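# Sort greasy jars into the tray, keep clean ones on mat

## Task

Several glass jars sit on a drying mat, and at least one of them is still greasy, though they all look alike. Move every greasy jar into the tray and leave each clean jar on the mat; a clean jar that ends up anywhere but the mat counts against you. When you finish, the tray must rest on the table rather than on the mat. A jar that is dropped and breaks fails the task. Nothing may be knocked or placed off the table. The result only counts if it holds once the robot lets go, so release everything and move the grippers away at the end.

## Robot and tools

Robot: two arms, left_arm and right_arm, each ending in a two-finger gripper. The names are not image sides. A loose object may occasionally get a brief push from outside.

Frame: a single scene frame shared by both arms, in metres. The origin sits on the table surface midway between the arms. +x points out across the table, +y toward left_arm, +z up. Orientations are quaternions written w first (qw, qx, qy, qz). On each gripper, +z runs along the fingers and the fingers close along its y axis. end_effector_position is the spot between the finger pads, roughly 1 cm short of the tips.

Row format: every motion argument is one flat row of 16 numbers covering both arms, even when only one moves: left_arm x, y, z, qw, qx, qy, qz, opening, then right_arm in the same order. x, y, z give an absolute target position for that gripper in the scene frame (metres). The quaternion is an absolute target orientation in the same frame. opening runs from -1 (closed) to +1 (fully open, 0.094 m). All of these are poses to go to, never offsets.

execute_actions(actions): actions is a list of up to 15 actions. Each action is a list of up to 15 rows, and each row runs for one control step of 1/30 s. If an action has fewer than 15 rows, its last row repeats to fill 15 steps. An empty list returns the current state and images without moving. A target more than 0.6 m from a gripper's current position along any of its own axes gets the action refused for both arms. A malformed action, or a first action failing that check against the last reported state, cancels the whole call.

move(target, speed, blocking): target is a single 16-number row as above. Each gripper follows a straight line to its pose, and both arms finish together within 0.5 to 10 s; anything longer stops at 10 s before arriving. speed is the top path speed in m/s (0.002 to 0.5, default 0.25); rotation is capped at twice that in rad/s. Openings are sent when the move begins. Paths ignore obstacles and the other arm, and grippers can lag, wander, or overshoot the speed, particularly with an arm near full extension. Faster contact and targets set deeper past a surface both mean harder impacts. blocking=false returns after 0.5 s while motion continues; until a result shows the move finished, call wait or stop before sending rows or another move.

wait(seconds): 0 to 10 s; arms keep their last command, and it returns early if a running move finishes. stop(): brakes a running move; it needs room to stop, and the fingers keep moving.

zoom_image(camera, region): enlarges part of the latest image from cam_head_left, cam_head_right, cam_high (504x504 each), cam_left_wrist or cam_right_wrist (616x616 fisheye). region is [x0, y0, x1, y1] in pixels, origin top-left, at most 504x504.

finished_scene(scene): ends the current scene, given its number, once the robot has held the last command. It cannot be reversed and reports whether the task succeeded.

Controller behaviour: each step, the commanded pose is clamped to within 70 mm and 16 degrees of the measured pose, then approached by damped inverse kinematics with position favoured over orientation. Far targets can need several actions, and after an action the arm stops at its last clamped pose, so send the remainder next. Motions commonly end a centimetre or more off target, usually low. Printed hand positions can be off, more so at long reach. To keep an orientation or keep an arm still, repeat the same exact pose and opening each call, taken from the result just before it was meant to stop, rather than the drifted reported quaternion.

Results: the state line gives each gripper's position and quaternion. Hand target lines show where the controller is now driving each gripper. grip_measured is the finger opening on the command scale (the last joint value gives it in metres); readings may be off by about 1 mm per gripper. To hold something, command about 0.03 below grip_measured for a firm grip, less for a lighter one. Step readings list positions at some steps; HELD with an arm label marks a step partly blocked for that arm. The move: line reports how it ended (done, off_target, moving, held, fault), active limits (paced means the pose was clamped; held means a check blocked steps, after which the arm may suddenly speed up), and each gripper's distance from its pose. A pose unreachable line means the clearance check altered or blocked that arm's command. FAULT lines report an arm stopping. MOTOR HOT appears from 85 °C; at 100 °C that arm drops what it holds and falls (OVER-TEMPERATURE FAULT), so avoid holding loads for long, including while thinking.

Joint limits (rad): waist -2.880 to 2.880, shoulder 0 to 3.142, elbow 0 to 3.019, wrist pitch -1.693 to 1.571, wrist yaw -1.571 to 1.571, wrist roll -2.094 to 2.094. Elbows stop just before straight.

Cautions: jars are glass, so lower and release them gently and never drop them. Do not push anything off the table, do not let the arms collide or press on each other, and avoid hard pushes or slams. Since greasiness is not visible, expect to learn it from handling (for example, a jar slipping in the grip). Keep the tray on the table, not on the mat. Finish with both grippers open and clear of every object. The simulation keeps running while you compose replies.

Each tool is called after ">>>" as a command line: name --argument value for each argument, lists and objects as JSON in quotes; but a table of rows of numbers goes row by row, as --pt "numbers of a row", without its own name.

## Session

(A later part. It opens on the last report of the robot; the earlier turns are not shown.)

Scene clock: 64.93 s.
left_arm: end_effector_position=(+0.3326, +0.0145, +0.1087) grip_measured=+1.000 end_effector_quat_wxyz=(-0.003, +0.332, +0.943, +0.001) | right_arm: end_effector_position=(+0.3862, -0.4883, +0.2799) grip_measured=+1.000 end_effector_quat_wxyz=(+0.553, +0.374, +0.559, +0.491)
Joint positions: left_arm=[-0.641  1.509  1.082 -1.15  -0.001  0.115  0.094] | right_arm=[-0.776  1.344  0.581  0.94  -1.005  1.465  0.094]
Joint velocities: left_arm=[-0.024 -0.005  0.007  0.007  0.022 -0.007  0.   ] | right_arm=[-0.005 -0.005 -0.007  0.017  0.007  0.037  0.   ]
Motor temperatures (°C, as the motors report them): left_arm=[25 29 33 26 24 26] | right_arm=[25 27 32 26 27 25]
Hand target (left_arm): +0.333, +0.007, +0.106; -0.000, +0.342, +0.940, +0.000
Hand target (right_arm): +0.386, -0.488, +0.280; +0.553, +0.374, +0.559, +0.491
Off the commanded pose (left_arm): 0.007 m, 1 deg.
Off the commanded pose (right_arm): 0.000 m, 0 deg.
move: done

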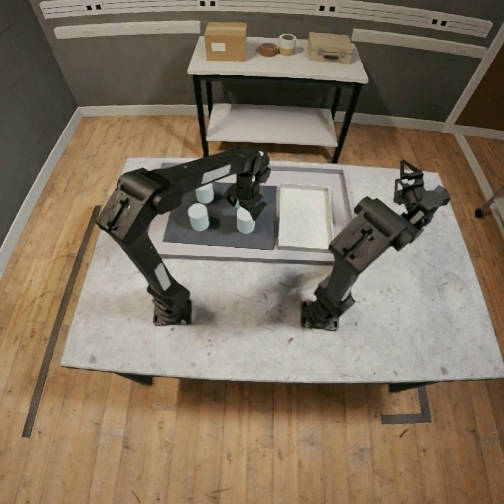

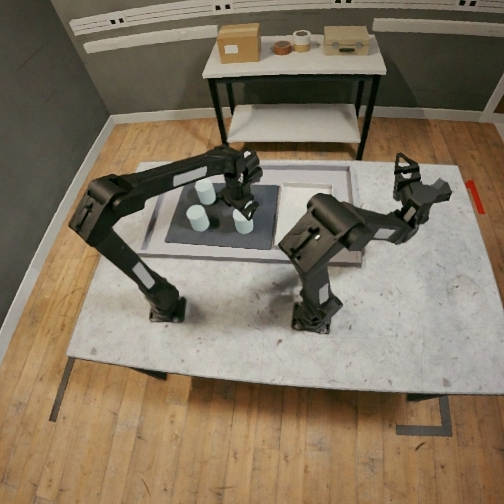

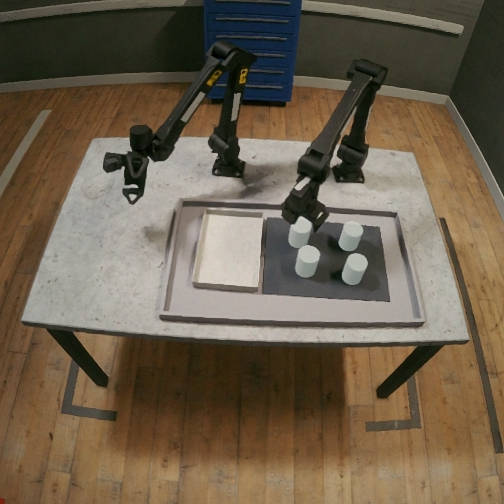

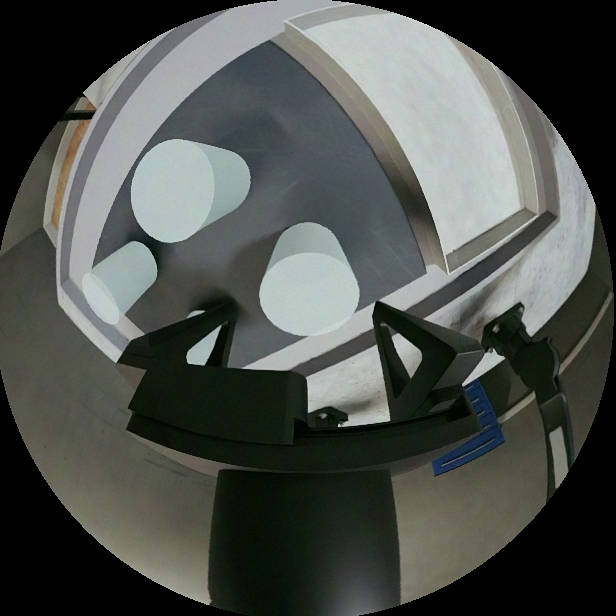

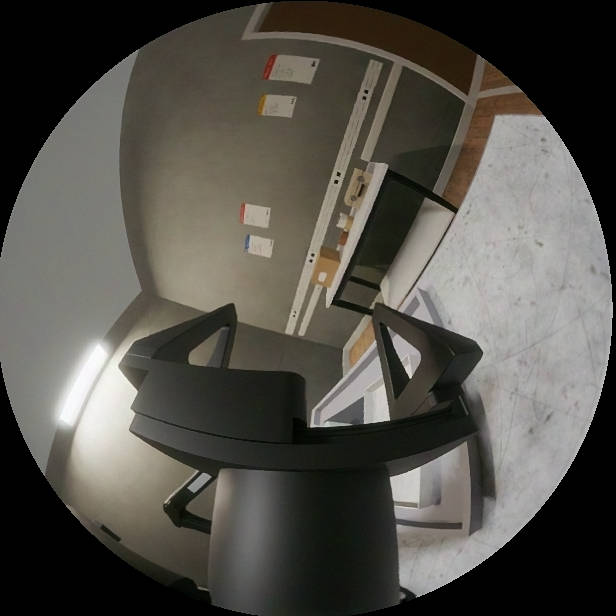

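>>> move --target '[0.330,0.005,0.047,0,0.342,0.94,0,1,0.3862,-0.4883,0.2799,0.553,0.374,0.559,0.491,1]' --speed 0.08

>>> execute_actions --actions '[[[0.330,0.005,0.047,0,0.342,0.94,0,0.62,0.3862,-0.4883,0.2799,0.553,0.374,0.559,0.491,1],[0.330,0.005,0.047,0,0.342,0.94,0,0.58,0.3862,-0.4883,0.2799,0.553,0.374,0.559,0.491,1],[0.330,0.005,0.047,0,0.342,0.94,0,0.56,0.3862,-0.4883,0.2799,0.553,0.374,0.559,0.491,1],[0.330,0.005,0.047,0,0.342,0.94,0,0.54,0.3862,-0.4883,0.2799,0.553,0.374,0.559,0.491,1],[0.330,0.005,0.047,0,0.342,0.94,0,0.52,0.3862,-0.4883,0.2799,0.553,0.374,0.559,0.491,1],[0.330,0.005,0.047,0,0.342,0.94,0,0.5,0.3862,-0.4883,0.2799,0.553,0.374,0.559,0.491,1],[0.330,0.005,0.047,0,0.342,0.94,0,0.485,0.3862,-0.4883,0.2799,0.553,0.374,0.559,0.491,1],[0.330,0.005,0.047,0,0.342,0.94,0,0.47,0.3862,-0.4883,0.2799,0.553,0.374,0.559,0.491,1],[0.330,0.005,0.047,0,0.342,0.94,0,0.46,0.3862,-0.4883,0.2799,0.553,0.374,0.559,0.491,1],[0.330,0.005,0.047,0,0.342,0.94,0,0.45,0.3862,-0.4883,0.2799,0.553,0.374,0.559,0.491,1],[0.330,0.005,0.047,0,0.342,0.94,0,0.44,0.3862,-0.4883,0.2799,0.553,0.374,0.559,0.491,1],[0.330,0.005,0.047,0,0.342,0.94,0,0.43,0.3862,-0.4883,0.2799,0.553,0.374,0.559,0.491,1]],[[0.330,0.005,0.047,0,0.342,0.94,0,0.422,0.3862,-0.4883,0.2799,0.553,0.374,0.559,0.491,1],[0.330,0.005,0.047,0,0.342,0.94,0,0.42,0.3862,-0.4883,0.2799,0.553,0.374,0.559,0.491,1],[0.330,0.005,0.047,0,0.342,0.94,0,0.417,0.3862,-0.4883,0.2799,0.553,0.374,0.559,0.491,1],[0.330,0.005,0.047,0,0.342,0.94,0,0.417,0.3862,-0.4883,0.2799,0.553,0.374,0.559,0.491,1],[0.330,0.005,0.047,0,0.342,0.94,0,0.415,0.3862,-0.4883,0.2799,0.553,0.374,0.559,0.491,1],[0.330,0.005,0.047,0,0.342,0.94,0,0.415,0.3862,-0.4883,0.2799,0.553,0.374,0.559,0.491,1],[0.330,0.005,0.047,0,0.342,0.94,0,0.413,0.3862,-0.4883,0.2799,0.553,0.374,0.559,0.491,1]]]'

>>> move --target '[0.341,-0.004,0.084,0,0.342,0.94,0,0.413,0.3862,-0.4883,0.2799,0.553,0.374,0.559,0.491,1]' --speed 0.035

Scene clock: 66.40 s.
left_arm: end_effector_position=(+0.3320, +0.0115, +0.0502) grip_measured=+1.000 end_effector_quat_wxyz=(-0.002, +0.336, +0.942, +0.001) | right_arm: end_effector_position=(+0.3862, -0.4883, +0.2799) grip_measured=+1.000 end_effector_quat_wxyz=(+0.553, +0.374, +0.559, +0.491)
Joint positions: left_arm=[-0.648  1.59   1.002 -0.987 -0.001  0.115  0.094] | right_arm=[-0.776  1.344  0.581  0.94  -1.005  1.465  0.094]
Joint velocities: left_arm=[-0.005  0.005  0.007 -0.002  0.007 -0.081  0.   ] | right_arm=[-0.005 -0.015  0.002  0.007 -0.022 -0.037  0.   ]
Motor temperatures (°C, as the motors report them): left_arm=[25 29 33 26 24 26] | right_arm=[25 27 32 26 27 25]
Hand target (left_arm): +0.331, +0.004, +0.047; -0.000, +0.342, +0.940, -0.000
Hand target (right_arm): +0.386, -0.488, +0.280; +0.553, +0.374, +0.559, +0.491
Off the commanded pose (left_arm): 0.008 m, 1 deg.
Off the commanded pose (right_arm): 0.000 m, 0 deg.
move: done

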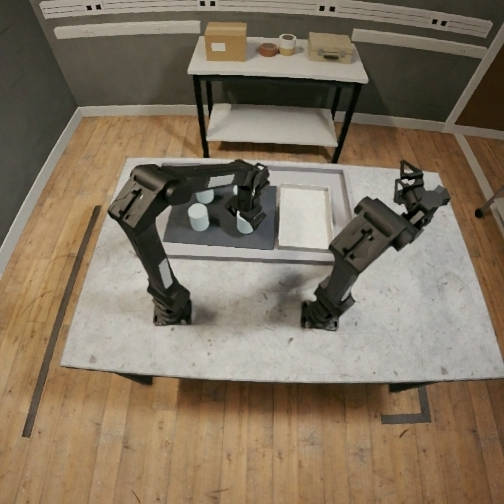

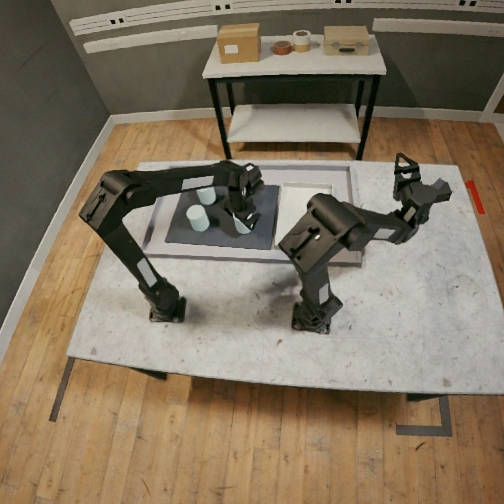

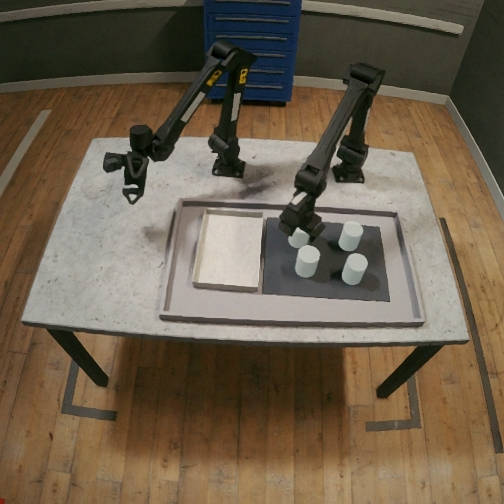

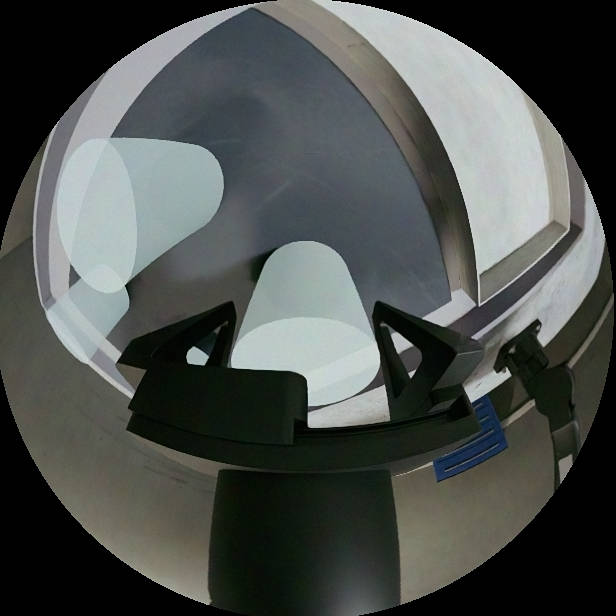

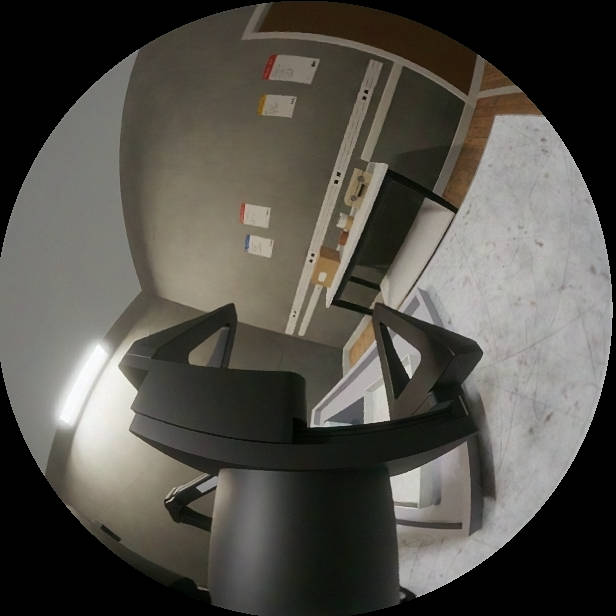

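Scene clock: 67.40 s.
left_arm: end_effector_position=(+0.3319, +0.0113, +0.0502) grip_measured=+0.416 end_effector_quat_wxyz=(-0.002, +0.336, +0.942, +0.001) | right_arm: end_effector_position=(+0.3862, -0.4883, +0.2799) grip_measured=+1.000 end_effector_quat_wxyz=(+0.553, +0.374, +0.559, +0.491)
Joint positions: left_arm=[-0.649  1.59   1.002 -0.987 -0.001  0.115  0.067] | right_arm=[-0.776  1.344  0.581  0.94  -1.005  1.465  0.094]
Joint velocities: left_arm=[-0.015 -0.005 -0.007  0.017  0.007 -0.066 -0.   ] | right_arm=[ 0.005  0.005  0.002  0.022 -0.037 -0.051  0.   ]
Motor temperatures (°C, as the motors report them): left_arm=[25 28 33 26 24 26] | right_arm=[25 27 32 26 27 25]
Hand target (left_arm): +0.330, +0.005, +0.047; -0.000, +0.342, +0.940, -0.000
Hand target (right_arm): +0.386, -0.488, +0.280; +0.553, +0.374, +0.559, +0.491
Off the commanded pose (left_arm): 0.007 m, 1 deg.
Off the commanded pose (right_arm): 0.000 m, 0 deg.
Step readings (end_effector_position; steps 1 to 15: 1st action; 16 to 30: 2nd action):
0: left_arm (+0.3320, +0.0115, +0.0502) | right_arm (+0.3862, -0.4883, +0.2799)
1: left_arm (+0.3320, +0.0115, +0.0502) | right_arm (+0.3862, -0.4883, +0.2799)
2: left_arm (+0.3320, +0.0115, +0.0502) | right_arm (+0.3862, -0.4883, +0.2799)
4: left_arm (+0.3320, +0.0115, +0.0502) | right_arm (+0.3862, -0.4883, +0.2799)
8: left_arm (+0.3320, +0.0115, +0.0502) | right_arm (+0.3862, -0.4883, +0.2799)
15: left_arm (+0.3319, +0.0113, +0.0502) | right_arm (+0.3862, -0.4883, +0.2799)
16: left_arm (+0.3319, +0.0113, +0.0502) | right_arm (+0.3862, -0.4883, +0.2799)
17: left_arm (+0.3319, +0.0113, +0.0502) | right_arm (+0.3862, -0.4883, +0.2799)
19: left_arm (+0.3319, +0.0113, +0.0502) | right_arm (+0.3862, -0.4883, +0.2799)
23: left_arm (+0.3319, +0.0113, +0.0502) | right_arm (+0.3862, -0.4883, +0.2799)
30: end_effector_position above

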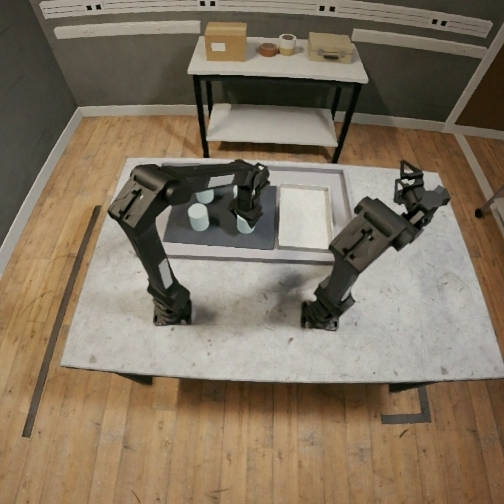

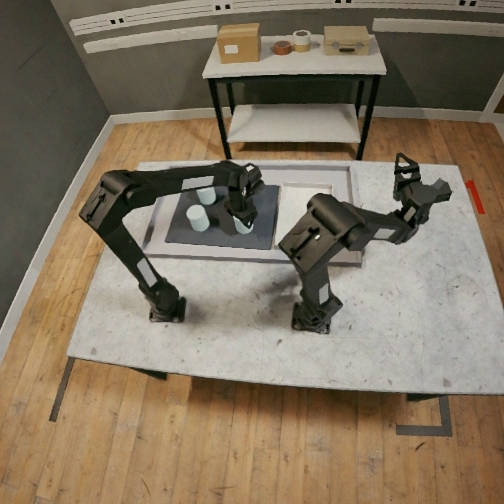

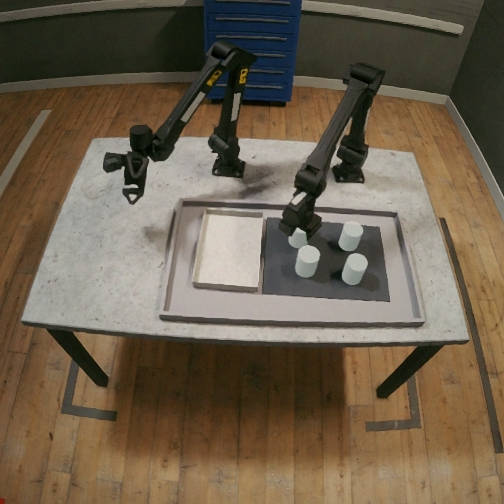

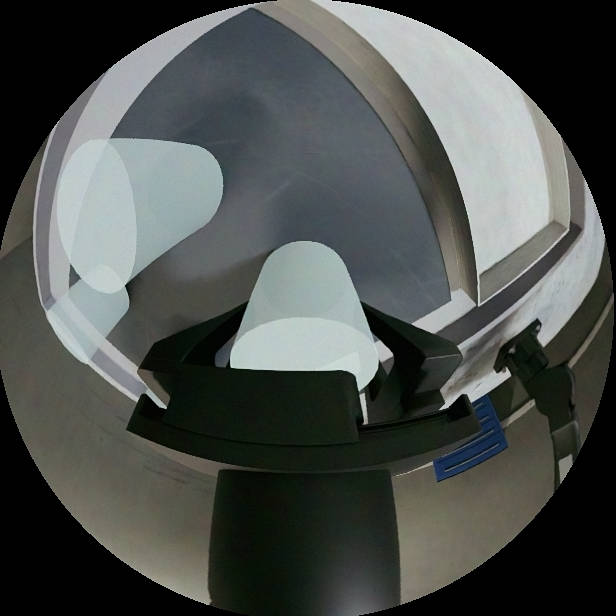

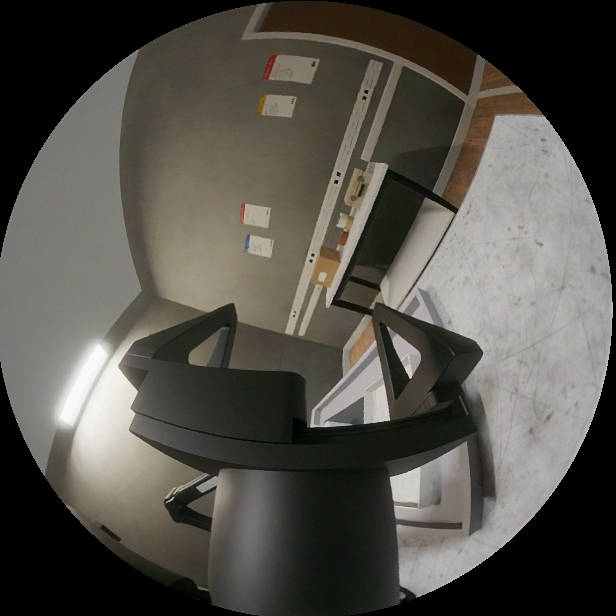

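Scene clock: 68.80 s.
left_arm: end_effector_position=(+0.3258, +0.0141, +0.0608) grip_measured=+0.416 end_effector_quat_wxyz=(-0.028, +0.337, +0.941, +0.007) | right_arm: end_effector_position=(+0.3862, -0.4883, +0.2799) grip_measured=+1.000 end_effector_quat_wxyz=(+0.553, +0.374, +0.559, +0.491)
Joint positions: left_arm=[-0.651  1.59   1.034 -1.072 -0.001  0.115  0.067] | right_arm=[-0.776  1.344  0.581  0.94  -1.005  1.465  0.094]
Joint velocities: left_arm=[-0.005 -0.005 -0.007  0.002 -0.022  0.007 -0.   ] | right_arm=[-0.005 -0.005  0.017  0.027  0.007  0.037  0.   ]
Motor temperatures (°C, as the motors report them): left_arm=[25 28 33 26 24 26] | right_arm=[25 27 32 26 27 25]
Hand target (left_arm): +0.339, -0.003, +0.085; +0.000, +0.342, +0.940, -0.000
Hand target (right_arm): +0.386, -0.488, +0.280; +0.553, +0.374, +0.559, +0.491
Off the commanded pose (left_arm): 0.033 m, 3 deg.
Off the commanded pose (right_arm): 0.000 m, 0 deg.
move: off_target (left_arm)

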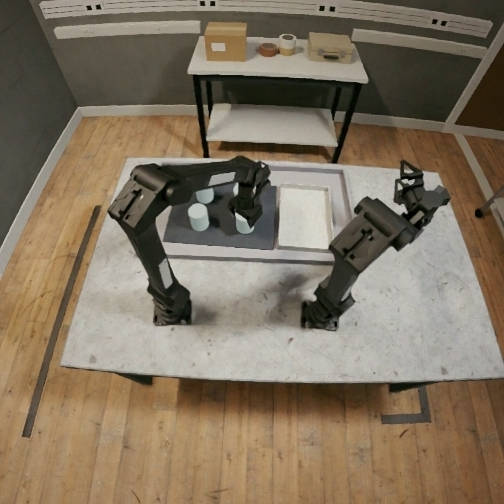

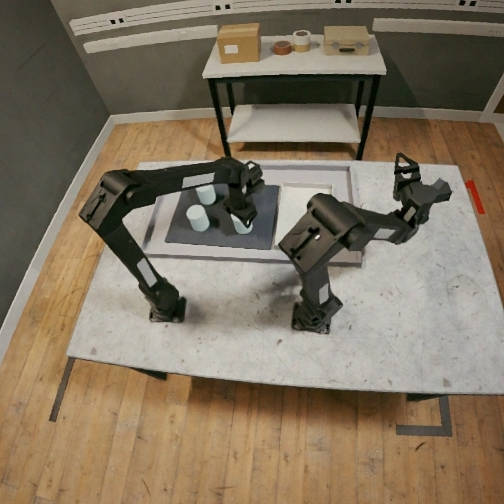

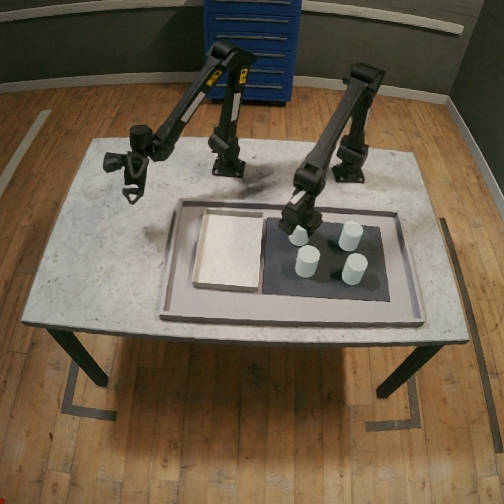

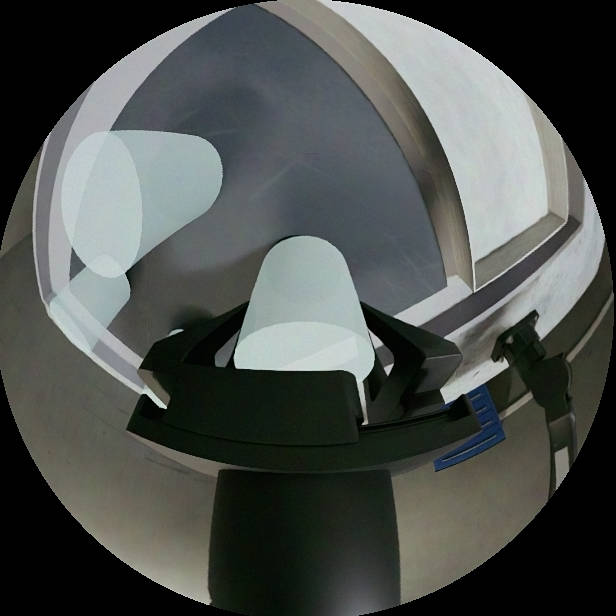

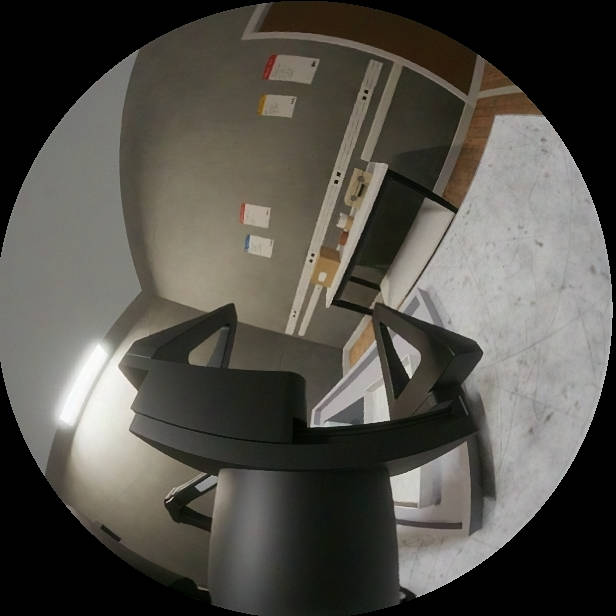

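>>> zoom_image --camera "cam_left_wrist" --region '[200,200,420,400]'

>>> execute_actions --actions '[]'

Region (200, 200, 420, 400) of cam_left_wrist's 616x616 image, scaled by 2.291, with more detail than that image has; it fills the top 458 rows of this view, and the rest is white.

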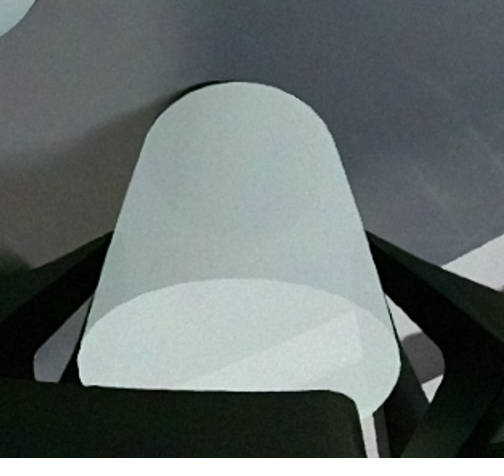

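Scene clock: 68.90 s.
left_arm: end_effector_position=(+0.3258, +0.0141, +0.0608) grip_measured=+0.416 end_effector_quat_wxyz=(-0.028, +0.337, +0.941, +0.007) | right_arm: end_effector_position=(+0.3862, -0.4883, +0.2799) grip_measured=+1.000 end_effector_quat_wxyz=(+0.553, +0.374, +0.559, +0.491)
Joint positions: left_arm=[-0.651  1.59   1.034 -1.073 -0.001  0.115  0.067] | right_arm=[-0.776  1.344  0.581  0.94  -1.005  1.465  0.094]
Joint velocities: left_arm=[-0.005 -0.015  0.007 -0.002  0.051 -0.007 -0.   ] | right_arm=[-0.024  0.005  0.017 -0.002 -0.051 -0.066  0.   ]
Motor temperatures (°C, as the motors report them): left_arm=[25 28 33 26 24 26] | right_arm=[25 27 32 26 27 25]
Hand target (left_arm): +0.339, -0.003, +0.085; -0.000, +0.342, +0.940, -0.000
Hand target (right_arm): +0.386, -0.488, +0.280; +0.553, +0.374, +0.559, +0.491
Off the commanded pose (left_arm): 0.033 m, 3 deg.
Off the commanded pose (right_arm): 0.000 m, 0 deg.

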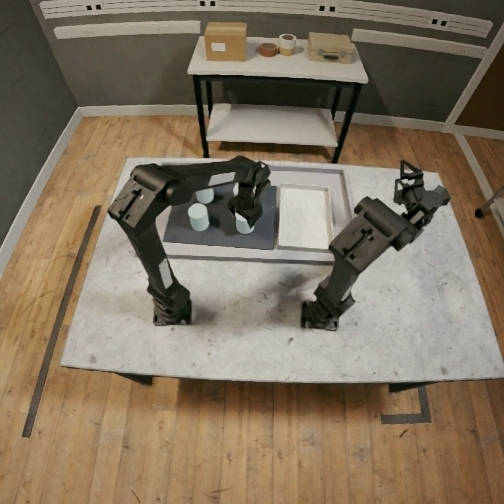

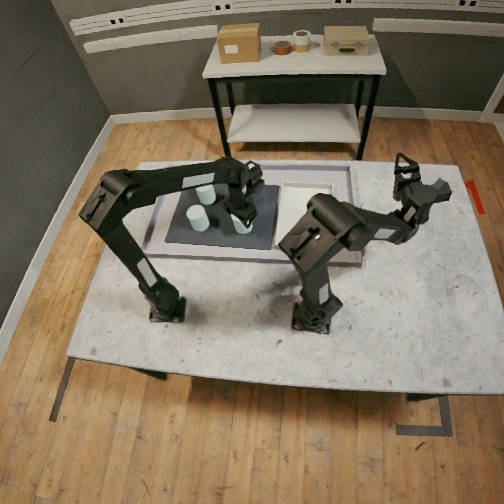

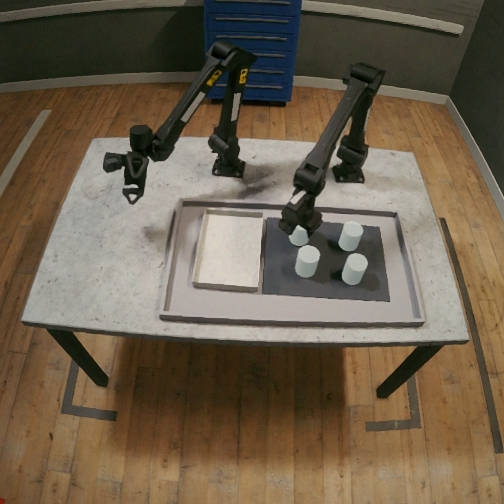

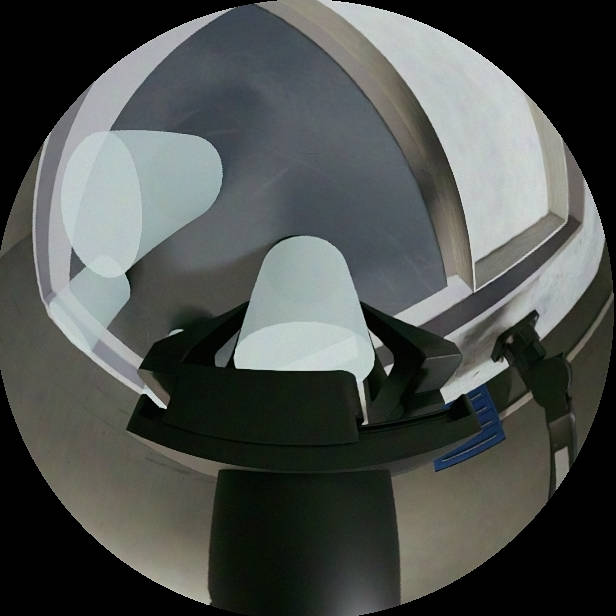

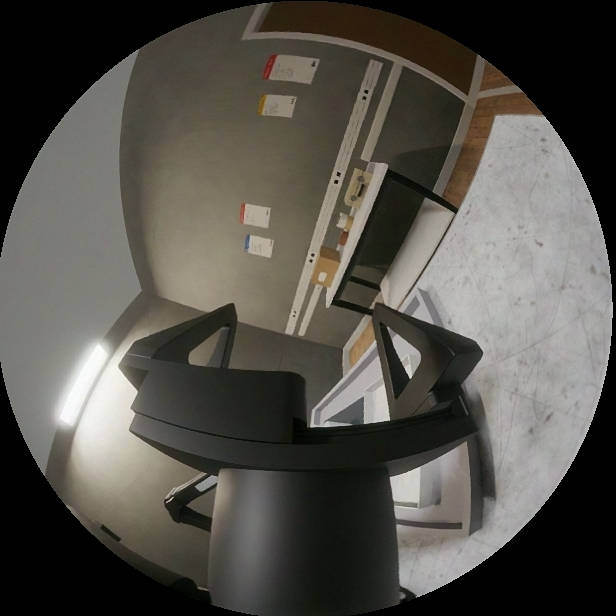

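>>> move --target '[0.352,-0.013,0.093,0,0.342,0.94,0,0.413,0.3862,-0.4883,0.2799,0.553,0.374,0.559,0.491,1]' --speed 0.035

Scene clock: 70.70 s.
left_arm: end_effector_position=(+0.3380, +0.0041, +0.0780) grip_measured=+0.416 end_effector_quat_wxyz=(-0.017, +0.338, +0.941, +0.005) | right_arm: end_effector_position=(+0.3862, -0.4883, +0.2799) grip_measured=+1.000 end_effector_quat_wxyz=(+0.553, +0.374, +0.559, +0.491)
Joint positions: left_arm=[-0.655  1.59   1.087 -1.103 -0.001  0.112  0.067] | right_arm=[-0.776  1.344  0.581  0.94  -1.005  1.465  0.094]
Joint velocities: left_arm=[ 0.015  0.005  0.002  0.002  0.051 -0.022 -0.   ] | right_arm=[ 0.005  0.005 -0.017  0.012 -0.007 -0.022  0.   ]
Motor temperatures (°C, as the motors report them): left_arm=[25 28 33 26 24 26] | right_arm=[25 27 32 26 27 25]
Hand target (left_arm): +0.350, -0.012, +0.094; +0.000, +0.342, +0.940, +0.000
Hand target (right_arm): +0.386, -0.488, +0.280; +0.553, +0.374, +0.559, +0.491
Off the commanded pose (left_arm): 0.027 m, 2 deg.
Off the commanded pose (right_arm): 0.000 m, 0 deg.
move: off_target (left_arm)

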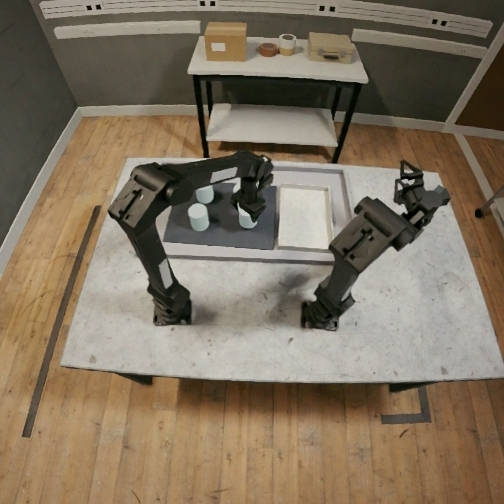

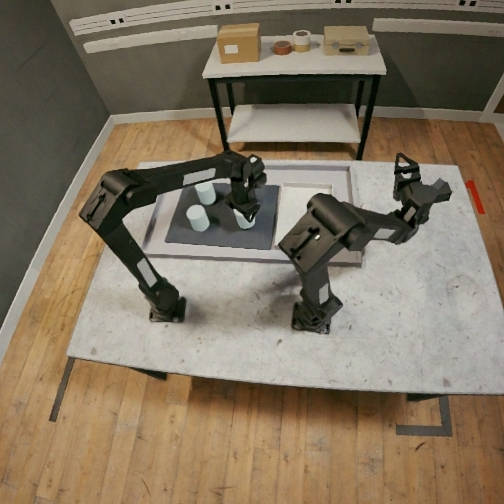

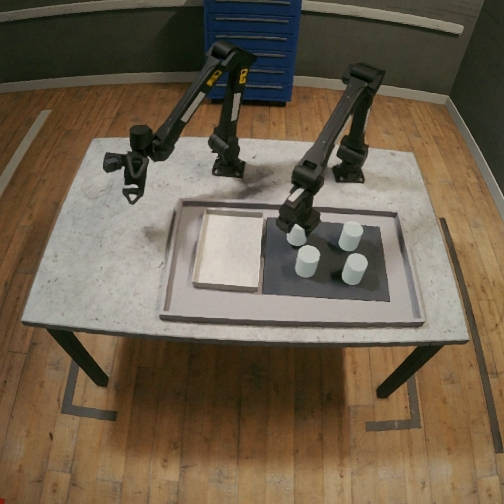

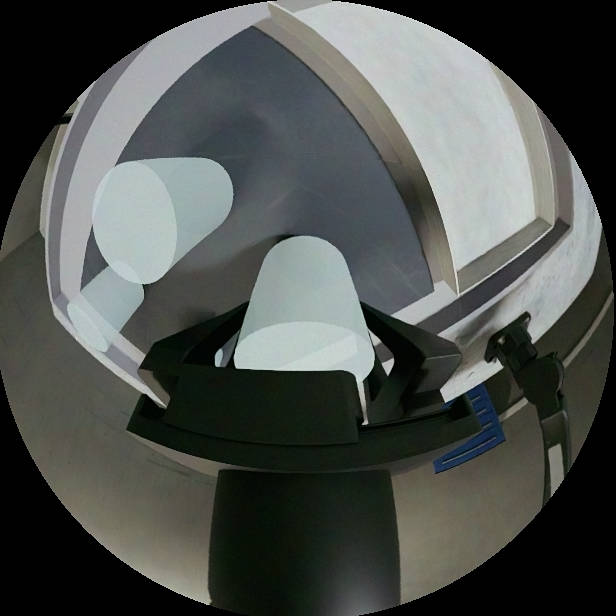

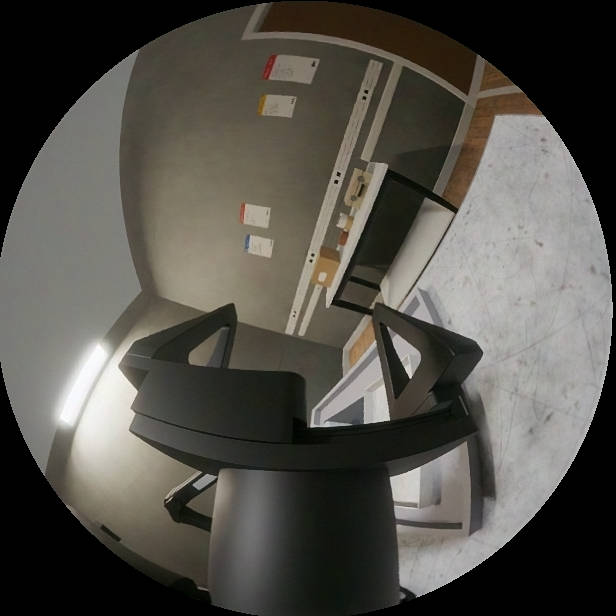

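>>> move --target '[0.333,0.003,0.050,0,0.342,0.94,0,0.409,0.3862,-0.4883,0.2799,0.553,0.374,0.559,0.491,1]' --speed 0.025

Scene clock: 72.30 s.
left_arm: end_effector_position=(+0.3333, +0.0072, +0.0549) grip_measured=+0.413 end_effector_quat_wxyz=(-0.001, +0.338, +0.941, +0.001) | right_arm: end_effector_position=(+0.3862, -0.4883, +0.2799) grip_measured=+1.000 end_effector_quat_wxyz=(+0.553, +0.374, +0.559, +0.491)
Joint positions: left_arm=[-0.655  1.59   1.016 -1.    -0.001  0.112  0.066] | right_arm=[-0.776  1.344  0.581  0.94  -1.005  1.465  0.094]
Joint velocities: left_arm=[-0.024 -0.015 -0.012  0.012 -0.022 -0.066  0.001] | right_arm=[ 0.005 -0.005 -0.017 -0.007 -0.066  0.007  0.   ]
Motor temperatures (°C, as the motors report them): left_arm=[25 28 33 26 24 26] | right_arm=[25 27 32 26 27 25]
Hand target (left_arm): +0.333, +0.003, +0.050; +0.000, +0.342, +0.940, +0.000
Hand target (right_arm): +0.386, -0.488, +0.280; +0.553, +0.374, +0.559, +0.491
Off the commanded pose (left_arm): 0.006 m, 1 deg.
Off the commanded pose (right_arm): 0.000 m, 0 deg.
move: done

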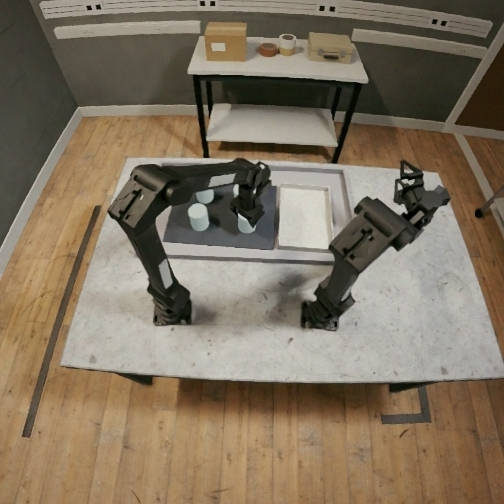

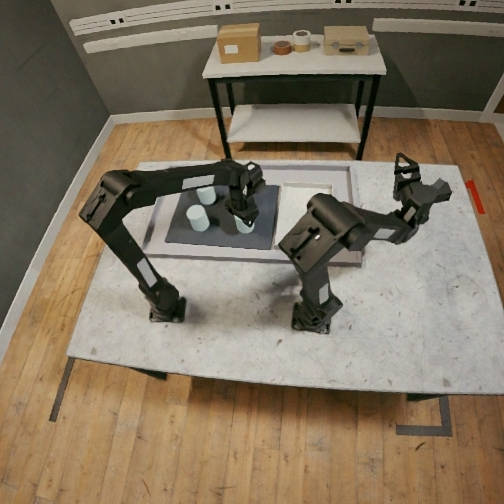

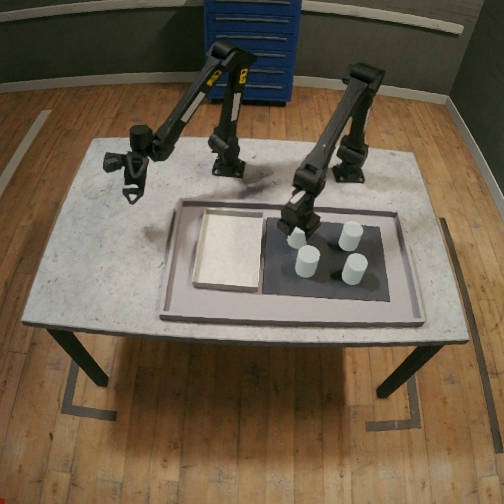

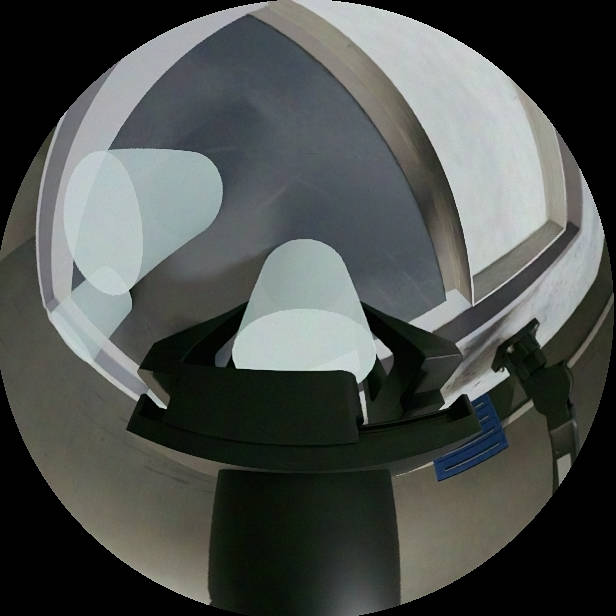

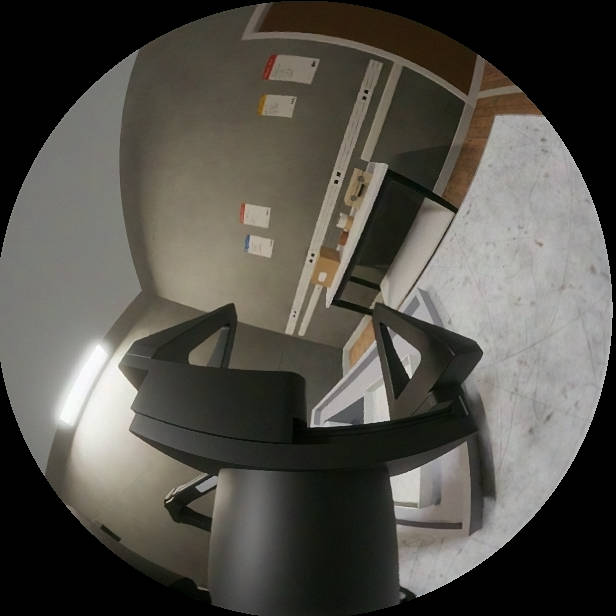

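>>> move --target '[0.348,-0.009,0.082,0,0.342,0.94,0,0.409,0.3862,-0.4883,0.2799,0.553,0.374,0.559,0.491,1]' --speed 0.035

>>> execute_actions --actions '[[[0.348,-0.009,0.082,0,0.342,0.94,0,0.413,0.3862,-0.4883,0.2799,0.553,0.374,0.559,0.491,1]]]'

Scene clock: 74.13 s.
left_arm: end_effector_position=(+0.3336, +0.0070, +0.0680) grip_measured=+0.413 end_effector_quat_wxyz=(-0.016, +0.338, +0.941, +0.004) | right_arm: end_effector_position=(+0.3862, -0.4883, +0.2799) grip_measured=+1.000 end_effector_quat_wxyz=(+0.553, +0.374, +0.559, +0.491)
Joint positions: left_arm=[-0.655  1.59   1.056 -1.072 -0.001  0.112  0.066] | right_arm=[-0.776  1.344  0.581  0.94  -1.005  1.465  0.094]
Joint velocities: left_arm=[-0.005 -0.015 -0.022 -0.017 -0.007  0.037  0.001] | right_arm=[ 0.005  0.015  0.007 -0.012 -0.095 -0.007  0.   ]
Motor temperatures (°C, as the motors report them): left_arm=[25 28 33 26 24 26] | right_arm=[25 27 32 26 27 25]
Hand target (left_arm): +0.347, -0.008, +0.083; +0.000, +0.342, +0.940, -0.000
Hand target (right_arm): +0.386, -0.488, +0.280; +0.553, +0.374, +0.559, +0.491
Off the commanded pose (left_arm): 0.026 m, 2 deg.
Off the commanded pose (right_arm): 0.000 m, 0 deg.
move: off_target (left_arm)

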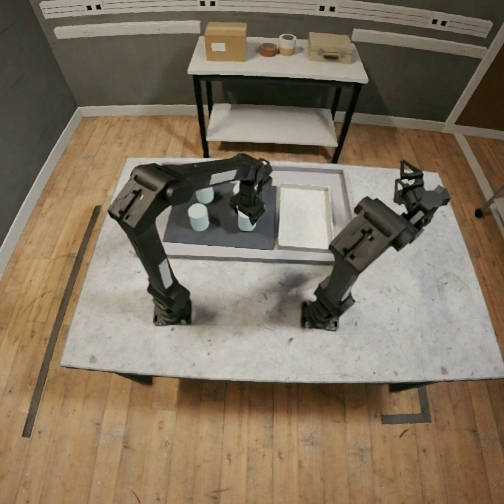

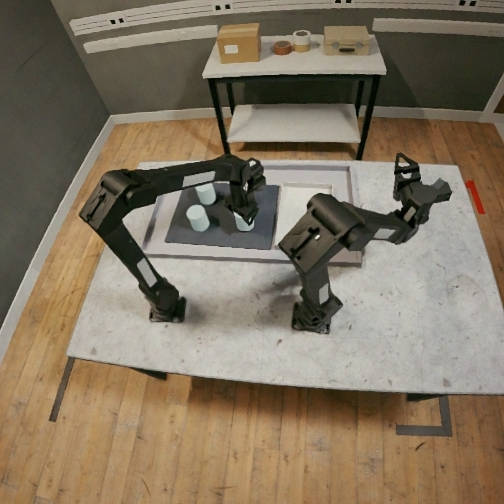

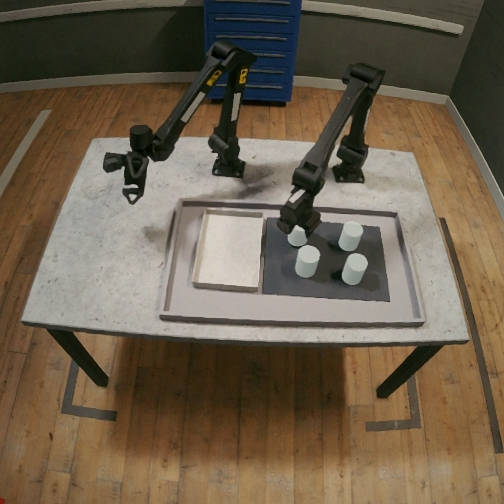

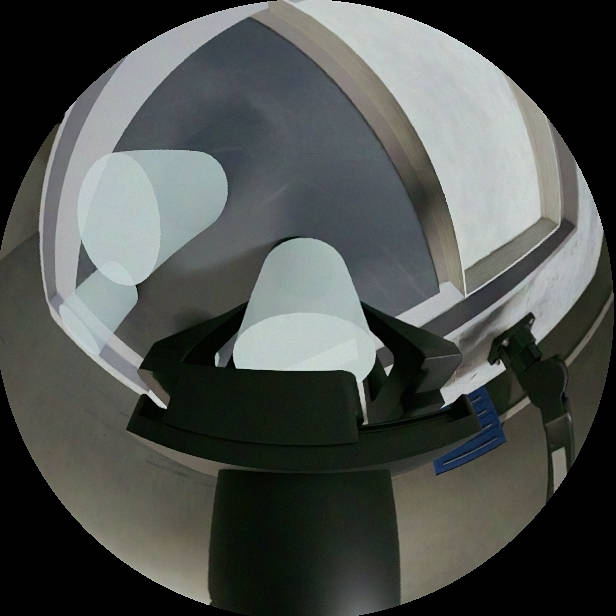

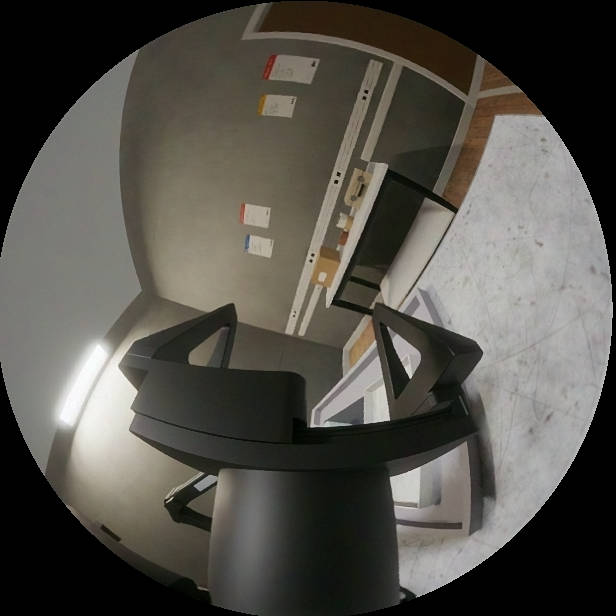

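Scene clock: 74.63 s.
left_arm: end_effector_position=(+0.3336, +0.0070, +0.0680) grip_measured=+0.413 end_effector_quat_wxyz=(-0.016, +0.338, +0.941, +0.004) | right_arm: end_effector_position=(+0.3862, -0.4883, +0.2799) grip_measured=+1.000 end_effector_quat_wxyz=(+0.553, +0.374, +0.559, +0.491)
Joint positions: left_arm=[-0.655  1.59   1.056 -1.072 -0.001  0.112  0.066] | right_arm=[-0.776  1.344  0.581  0.94  -1.005  1.465  0.094]
Joint velocities: left_arm=[ 0.015  0.005  0.007  0.007 -0.037 -0.037  0.   ] | right_arm=[ 0.005 -0.015 -0.002 -0.007  0.007  0.037  0.   ]
Motor temperatures (°C, as the motors report them): left_arm=[25 28 34 26 24 26] | right_arm=[25 27 32 26 27 25]
Hand target (left_arm): +0.347, -0.009, +0.083; +0.000, +0.342, +0.940, -0.000
Hand target (right_arm): +0.386, -0.488, +0.280; +0.553, +0.374, +0.559, +0.491
Off the commanded pose (left_arm): 0.026 m, 2 deg.
Off the commanded pose (right_arm): 0.000 m, 0 deg.
Step readings (end_effector_position):
0: left_arm (+0.3336, +0.0070, +0.0680) | right_arm (+0.3862, -0.4883, +0.2799)
1: left_arm (+0.3336, +0.0070, +0.0680) | right_arm (+0.3862, -0.4883, +0.2799)
2: left_arm (+0.3336, +0.0070, +0.0680) | right_arm (+0.3862, -0.4883, +0.2799)
4: left_arm (+0.3336, +0.0070, +0.0680) | right_arm (+0.3862, -0.4883, +0.2799)
8: left_arm (+0.3336, +0.0070, +0.0680) | right_arm (+0.3862, -0.4883, +0.2799)
15: end_effector_position above

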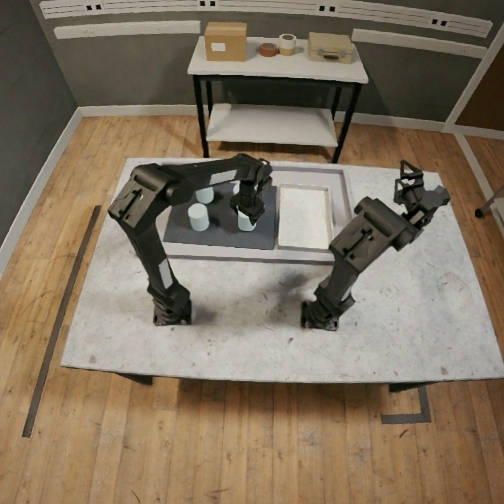

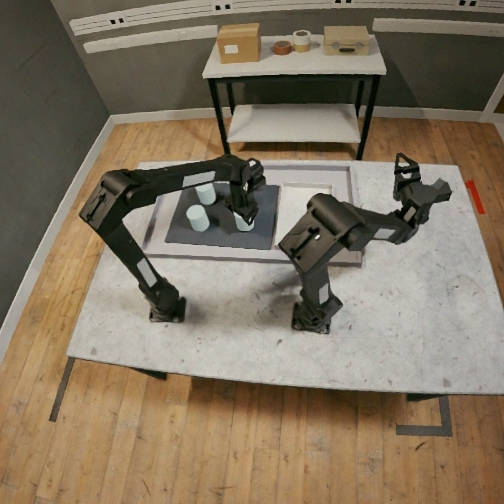

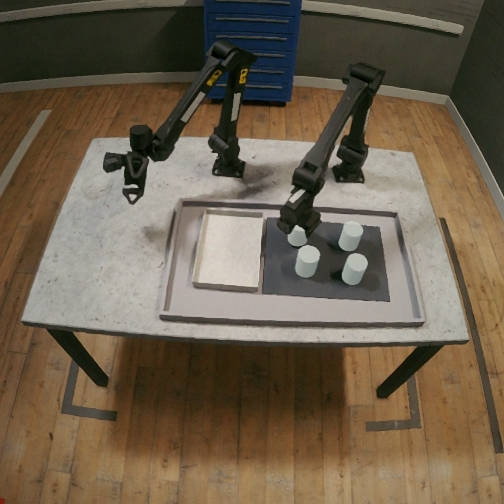

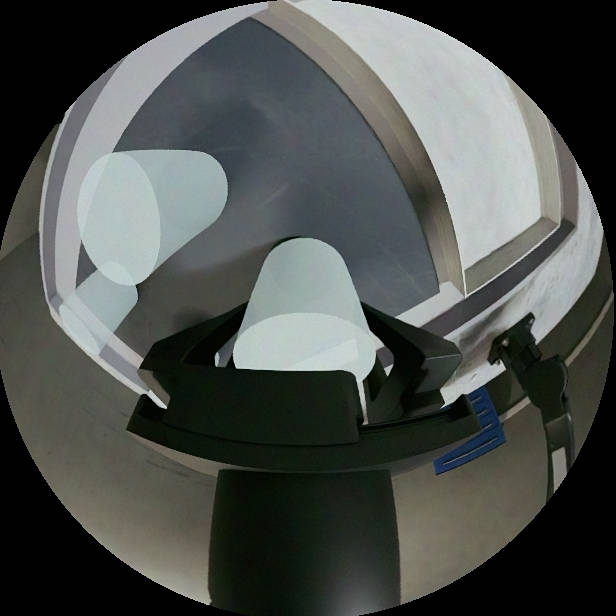

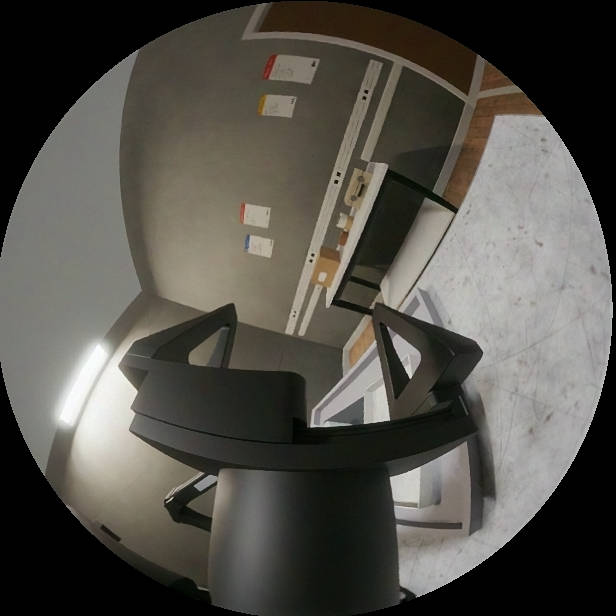

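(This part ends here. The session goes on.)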